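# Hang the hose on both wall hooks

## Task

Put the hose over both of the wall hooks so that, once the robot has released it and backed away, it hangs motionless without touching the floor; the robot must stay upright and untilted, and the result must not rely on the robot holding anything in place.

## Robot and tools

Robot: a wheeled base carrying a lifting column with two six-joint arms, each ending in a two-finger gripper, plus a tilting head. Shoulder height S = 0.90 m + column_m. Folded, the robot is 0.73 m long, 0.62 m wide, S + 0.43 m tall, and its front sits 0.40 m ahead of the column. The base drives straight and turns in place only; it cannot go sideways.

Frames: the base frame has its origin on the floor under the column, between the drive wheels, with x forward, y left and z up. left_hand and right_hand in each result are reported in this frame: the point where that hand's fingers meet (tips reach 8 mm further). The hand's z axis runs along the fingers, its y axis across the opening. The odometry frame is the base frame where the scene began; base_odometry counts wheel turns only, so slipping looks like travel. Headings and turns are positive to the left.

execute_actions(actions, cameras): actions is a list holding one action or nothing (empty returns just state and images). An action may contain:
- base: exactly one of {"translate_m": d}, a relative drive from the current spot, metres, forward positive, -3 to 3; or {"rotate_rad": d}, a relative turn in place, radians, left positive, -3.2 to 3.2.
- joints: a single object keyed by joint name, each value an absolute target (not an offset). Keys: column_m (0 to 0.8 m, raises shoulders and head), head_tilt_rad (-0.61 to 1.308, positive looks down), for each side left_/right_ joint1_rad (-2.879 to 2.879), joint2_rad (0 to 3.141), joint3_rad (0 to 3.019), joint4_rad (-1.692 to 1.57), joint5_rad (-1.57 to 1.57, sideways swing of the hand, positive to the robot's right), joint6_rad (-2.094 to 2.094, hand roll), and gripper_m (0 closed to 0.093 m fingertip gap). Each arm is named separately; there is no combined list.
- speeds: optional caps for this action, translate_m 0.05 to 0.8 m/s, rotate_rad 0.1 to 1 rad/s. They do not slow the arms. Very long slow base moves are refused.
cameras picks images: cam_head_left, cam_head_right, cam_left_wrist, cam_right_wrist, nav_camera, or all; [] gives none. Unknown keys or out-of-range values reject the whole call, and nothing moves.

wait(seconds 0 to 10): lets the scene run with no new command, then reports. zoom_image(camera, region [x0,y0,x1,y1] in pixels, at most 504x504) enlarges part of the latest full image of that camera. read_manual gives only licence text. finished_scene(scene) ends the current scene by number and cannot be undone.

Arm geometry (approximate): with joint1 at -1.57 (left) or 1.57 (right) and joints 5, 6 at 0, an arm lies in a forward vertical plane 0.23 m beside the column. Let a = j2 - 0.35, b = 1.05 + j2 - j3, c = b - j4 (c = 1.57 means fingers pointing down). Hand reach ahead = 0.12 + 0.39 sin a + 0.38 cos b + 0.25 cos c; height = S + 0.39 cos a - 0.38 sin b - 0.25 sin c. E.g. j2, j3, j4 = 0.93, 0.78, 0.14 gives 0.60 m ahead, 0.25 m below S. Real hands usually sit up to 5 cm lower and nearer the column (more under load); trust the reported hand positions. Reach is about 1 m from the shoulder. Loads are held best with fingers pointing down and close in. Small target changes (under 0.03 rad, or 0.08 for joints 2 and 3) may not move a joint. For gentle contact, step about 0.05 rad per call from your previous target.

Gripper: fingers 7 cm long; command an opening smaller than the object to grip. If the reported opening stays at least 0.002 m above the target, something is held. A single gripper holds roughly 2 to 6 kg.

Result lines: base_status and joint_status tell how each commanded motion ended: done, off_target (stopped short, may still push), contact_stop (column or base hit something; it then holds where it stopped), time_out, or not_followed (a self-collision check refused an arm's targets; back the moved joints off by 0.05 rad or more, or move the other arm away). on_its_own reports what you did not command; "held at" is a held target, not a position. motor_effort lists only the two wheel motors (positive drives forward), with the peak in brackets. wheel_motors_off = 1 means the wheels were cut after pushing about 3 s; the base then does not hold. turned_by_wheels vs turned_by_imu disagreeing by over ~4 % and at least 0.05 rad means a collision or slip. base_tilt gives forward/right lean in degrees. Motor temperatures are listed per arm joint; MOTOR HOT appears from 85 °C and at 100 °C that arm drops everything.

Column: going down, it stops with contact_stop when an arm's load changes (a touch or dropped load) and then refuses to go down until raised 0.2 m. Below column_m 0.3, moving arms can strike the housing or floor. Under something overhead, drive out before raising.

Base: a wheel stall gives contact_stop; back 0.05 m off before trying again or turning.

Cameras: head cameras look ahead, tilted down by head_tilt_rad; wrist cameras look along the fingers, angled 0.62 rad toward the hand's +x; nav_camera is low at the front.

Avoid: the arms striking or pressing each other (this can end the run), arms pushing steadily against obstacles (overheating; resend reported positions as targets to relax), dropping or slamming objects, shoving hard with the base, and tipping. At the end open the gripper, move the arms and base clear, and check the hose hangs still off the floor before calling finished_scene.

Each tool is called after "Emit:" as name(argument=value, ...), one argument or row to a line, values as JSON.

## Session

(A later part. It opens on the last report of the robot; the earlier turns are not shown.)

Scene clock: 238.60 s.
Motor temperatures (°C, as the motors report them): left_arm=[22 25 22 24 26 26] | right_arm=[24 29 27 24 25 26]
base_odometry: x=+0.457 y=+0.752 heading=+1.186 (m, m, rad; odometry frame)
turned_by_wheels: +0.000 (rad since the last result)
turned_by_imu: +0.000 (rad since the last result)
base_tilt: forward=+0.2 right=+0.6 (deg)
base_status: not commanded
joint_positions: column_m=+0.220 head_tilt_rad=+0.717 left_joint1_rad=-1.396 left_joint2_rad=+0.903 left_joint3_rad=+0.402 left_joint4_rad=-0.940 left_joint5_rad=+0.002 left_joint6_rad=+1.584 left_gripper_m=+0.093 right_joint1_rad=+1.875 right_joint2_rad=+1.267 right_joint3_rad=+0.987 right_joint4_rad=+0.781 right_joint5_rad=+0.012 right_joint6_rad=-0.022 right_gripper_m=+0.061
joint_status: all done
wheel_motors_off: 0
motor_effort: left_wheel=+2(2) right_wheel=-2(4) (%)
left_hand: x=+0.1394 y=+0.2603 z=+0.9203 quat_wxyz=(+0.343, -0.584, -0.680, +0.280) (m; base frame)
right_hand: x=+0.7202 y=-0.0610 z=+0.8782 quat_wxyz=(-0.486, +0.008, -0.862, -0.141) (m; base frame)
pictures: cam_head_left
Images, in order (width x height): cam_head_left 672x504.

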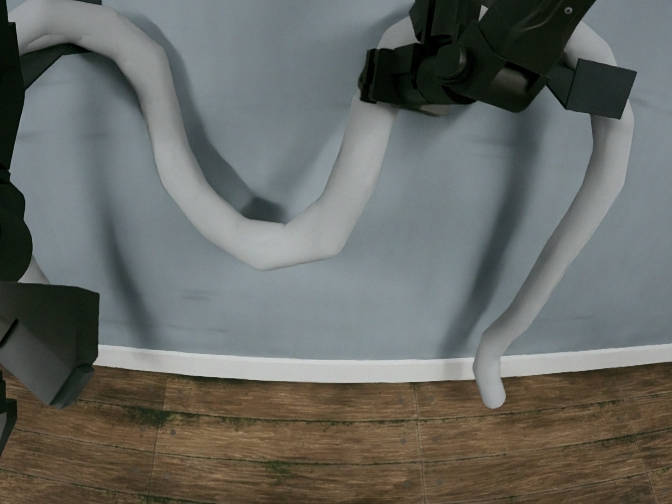

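Tail is rising. A bit more, then release and inspect.

Emit:
execute_actions(
  actions=[
    {"joints":{"column_m":0.1}},
  ],
  cameras=["cam_head_left"],
)

Emit:
execute_actions(
  actions=[
    {"joints":{"right_gripper_m":0.093}},
  ],
  cameras=[],
)

Emit:
execute_actions(
  actions=[
    {"base":{"translate_m":-0.9},"speeds":{"translate_m":0.4},"joints":{"head_tilt_rad":0.4}},
  ],
  cameras=["cam_head_left","nav_camera"],
)

Emit:
wait(
  seconds=4,
)

Scene clock: 241.57 s.
Motor temperatures (°C, as the motors report them): left_arm=[22 25 22 24 26 26] | right_arm=[24 28 27 24 25 26]
base_odometry: x=+0.457 y=+0.752 heading=+1.186 (m, m, rad; odometry frame)
turned_by_wheels: +0.000 (rad since the last result)
turned_by_imu: +0.000 (rad since the last result)
base_tilt: forward=+0.3 right=+0.5 (deg)
base_status: not commanded
joint_positions: column_m=+0.100 head_tilt_rad=+0.716 left_joint1_rad=-1.396 left_joint2_rad=+0.903 left_joint3_rad=+0.402 left_joint4_rad=-0.940 left_joint5_rad=+0.002 left_joint6_rad=+1.584 left_gripper_m=+0.093 right_joint1_rad=+1.875 right_joint2_rad=+1.227 right_joint3_rad=+0.987 right_joint4_rad=+0.810 right_joint5_rad=+0.014 right_joint6_rad=-0.023 right_gripper_m=+0.061
joint_status: all done
wheel_motors_off: 0
motor_effort: left_wheel=+2(2) right_wheel=-3(2) (%)
left_hand: x=+0.1394 y=+0.2603 z=+0.8003 quat_wxyz=(+0.343, -0.584, -0.680, +0.280) (m; base frame)
right_hand: x=+0.7341 y=-0.0673 z=+0.7877 quat_wxyz=(-0.516, +0.003, -0.845, -0.139) (m; base frame)
pictures: cam_head_left
Images, in order (width x height): cam_head_left 672x504.

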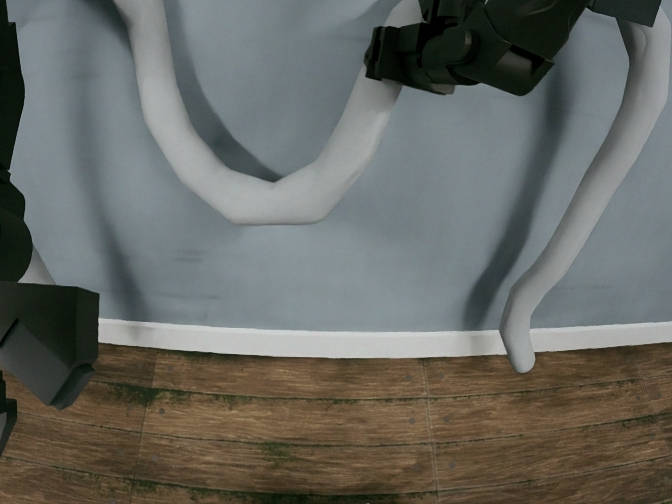

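Scene clock: 242.23 s.
Motor temperatures (°C, as the motors report them): left_arm=[22 25 22 24 26 26] | right_arm=[24 28 27 24 25 26]
base_odometry: x=+0.457 y=+0.752 heading=+1.186 (m, m, rad; odometry frame)
turned_by_wheels: +0.000 (rad since the last result)
turned_by_imu: +0.000 (rad since the last result)
base_tilt: forward=+0.3 right=+0.5 (deg)
base_status: not commanded
joint_positions: column_m=+0.100 head_tilt_rad=+0.716 left_joint1_rad=-1.396 left_joint2_rad=+0.903 left_joint3_rad=+0.402 left_joint4_rad=-0.940 left_joint5_rad=+0.002 left_joint6_rad=+1.584 left_gripper_m=+0.093 right_joint1_rad=+1.877 right_joint2_rad=+1.233 right_joint3_rad=+0.987 right_joint4_rad=+0.809 right_joint5_rad=+0.008 right_joint6_rad=-0.021 right_gripper_m=+0.093
joint_status: all done
wheel_motors_off: 0
motor_effort: left_wheel=+2(2) right_wheel=+0(1) (%)
left_hand: x=+0.1394 y=+0.2603 z=+0.8003 quat_wxyz=(+0.343, -0.584, -0.680, +0.280) (m; base frame)
right_hand: x=+0.7321 y=-0.0644 z=+0.7842 quat_wxyz=(-0.512, +0.004, -0.847, -0.144) (m; base frame)
pictures: none
No camera images: the call's "cameras" was empty. Leave "cameras" out to get every camera's image.

Scene clock: 245.73 s.
Motor temperatures (°C, as the motors report them): left_arm=[22 25 22 24 26 26] | right_arm=[24 28 27 24 25 26]
base_odometry: x=+0.120 y=-0.082 heading=+1.188 (m, m, rad; odometry frame)
turned_by_wheels: +0.001 (rad since the last result)
turned_by_imu: +0.004 (rad since the last result)
base_tilt: forward=+0.3 right=+0.5 (deg)
base_status: done
joint_positions: column_m=+0.100 head_tilt_rad=+0.419 left_joint1_rad=-1.396 left_joint2_rad=+0.903 left_joint3_rad=+0.402 left_joint4_rad=-0.940 left_joint5_rad=+0.002 left_joint6_rad=+1.584 left_gripper_m=+0.093 right_joint1_rad=+1.883 right_joint2_rad=+1.238 right_joint3_rad=+0.987 right_joint4_rad=+0.806 right_joint5_rad=+0.002 right_joint6_rad=-0.016 right_gripper_m=+0.093
joint_status: all done
wheel_motors_off: 0
motor_effort: left_wheel=+1(44) right_wheel=+0(33) (%)
left_hand: x=+0.1390 y=+0.2602 z=+0.8004 quat_wxyz=(+0.344, -0.584, -0.680, +0.281) (m; base frame)
right_hand: x=+0.7302 y=-0.0594 z=+0.7823 quat_wxyz=(-0.509, +0.004, -0.848, -0.150) (m; base frame)
pictures: cam_head_left, nav_camera
Images, in order (width x height): cam_head_left 672x504, nav_camera 672x504.

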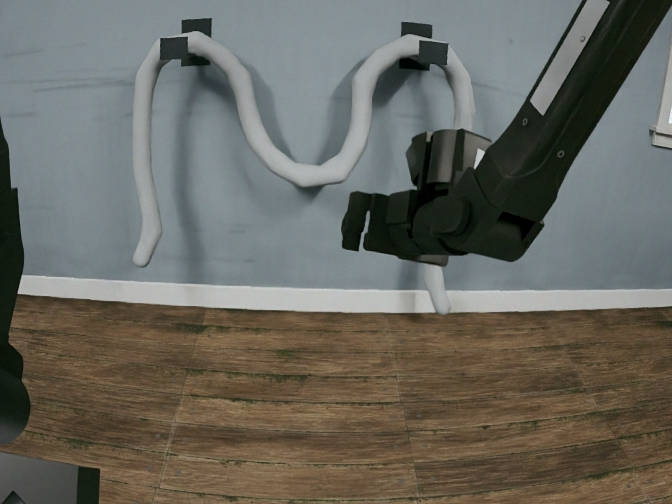

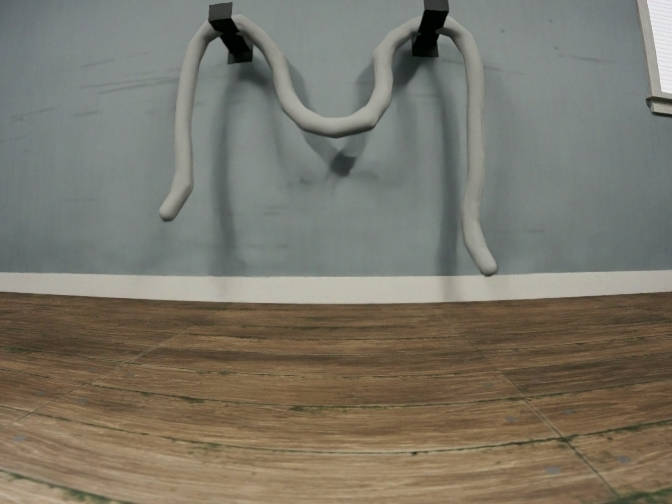

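Scene clock: 249.73 s.
Motor temperatures (°C, as the motors report them): left_arm=[22 25 22 24 26 26] | right_arm=[24 28 27 24 25 26]
base_odometry: x=+0.120 y=-0.082 heading=+1.188 (m, m, rad; odometry frame)
turned_by_wheels: +0.000 (rad since the last result)
turned_by_imu: +0.000 (rad since the last result)
base_tilt: forward=+0.3 right=+0.6 (deg)
base_status: done
joint_positions: column_m=+0.100 head_tilt_rad=+0.419 left_joint1_rad=-1.396 left_joint2_rad=+0.903 left_joint3_rad=+0.402 left_joint4_rad=-0.940 left_joint5_rad=+0.002 left_joint6_rad=+1.584 left_gripper_m=+0.093 right_joint1_rad=+1.883 right_joint2_rad=+1.238 right_joint3_rad=+0.987 right_joint4_rad=+0.806 right_joint5_rad=+0.002 right_joint6_rad=-0.016 right_gripper_m=+0.093
joint_status: all done
wheel_motors_off: 0
motor_effort: left_wheel=+1(44) right_wheel=-1(33) (%)
left_hand: x=+0.1390 y=+0.2602 z=+0.8004 quat_wxyz=(+0.344, -0.584, -0.680, +0.281) (m; base frame)
right_hand: x=+0.7302 y=-0.0594 z=+0.7823 quat_wxyz=(-0.509, +0.004, -0.848, -0.150) (m; base frame)
wait: 4.00 s; at rest by 0.27 s
pictures: cam_head_left, cam_head_right, cam_left_wrist, cam_right_wrist, nav_camera
Images, in order (width x height): cam_head_left 672x504, cam_head_right 672x504, cam_left_wrist 504x504, cam_right_wrist 504x504, nav_camera 672x504.

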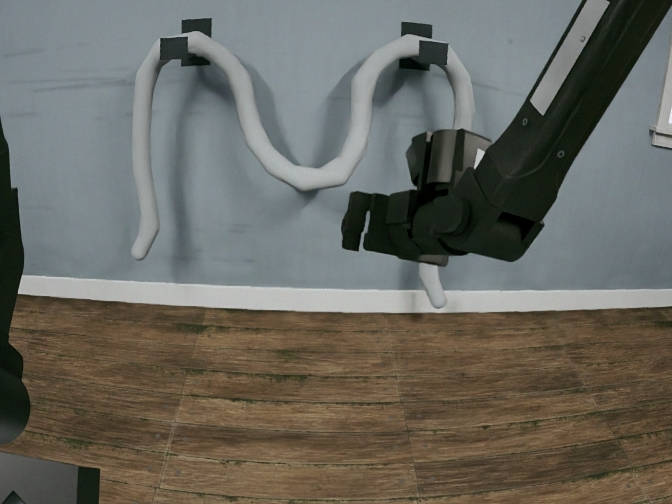

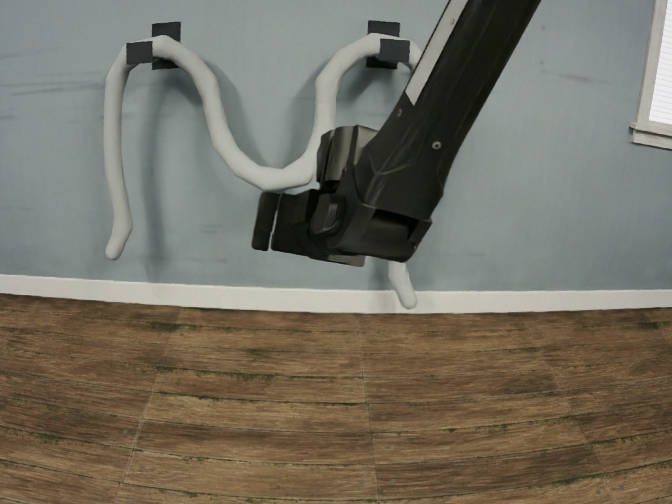

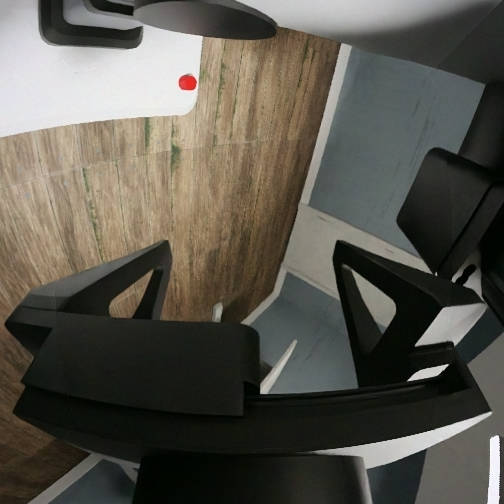

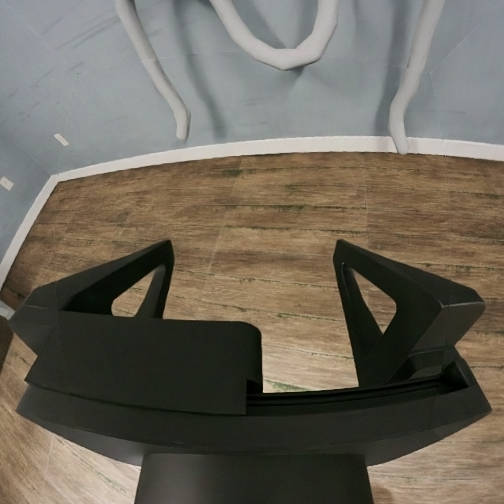

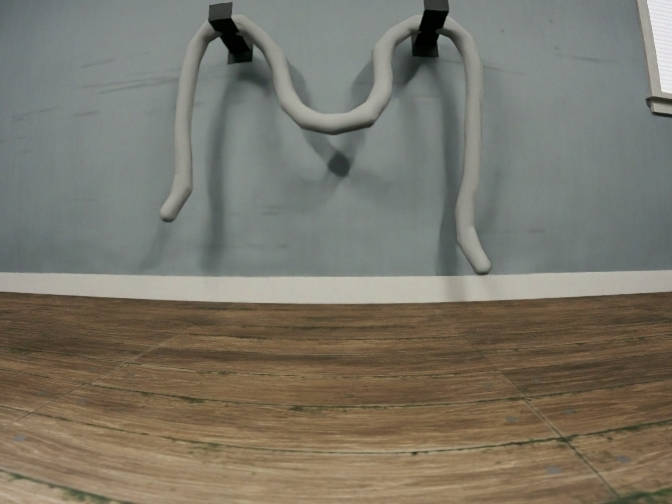

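About 10 cm of clearance, so the hose is off the floor.

Emit:
finished_scene(
  scene=1,
)

The scene is finished: the task was done.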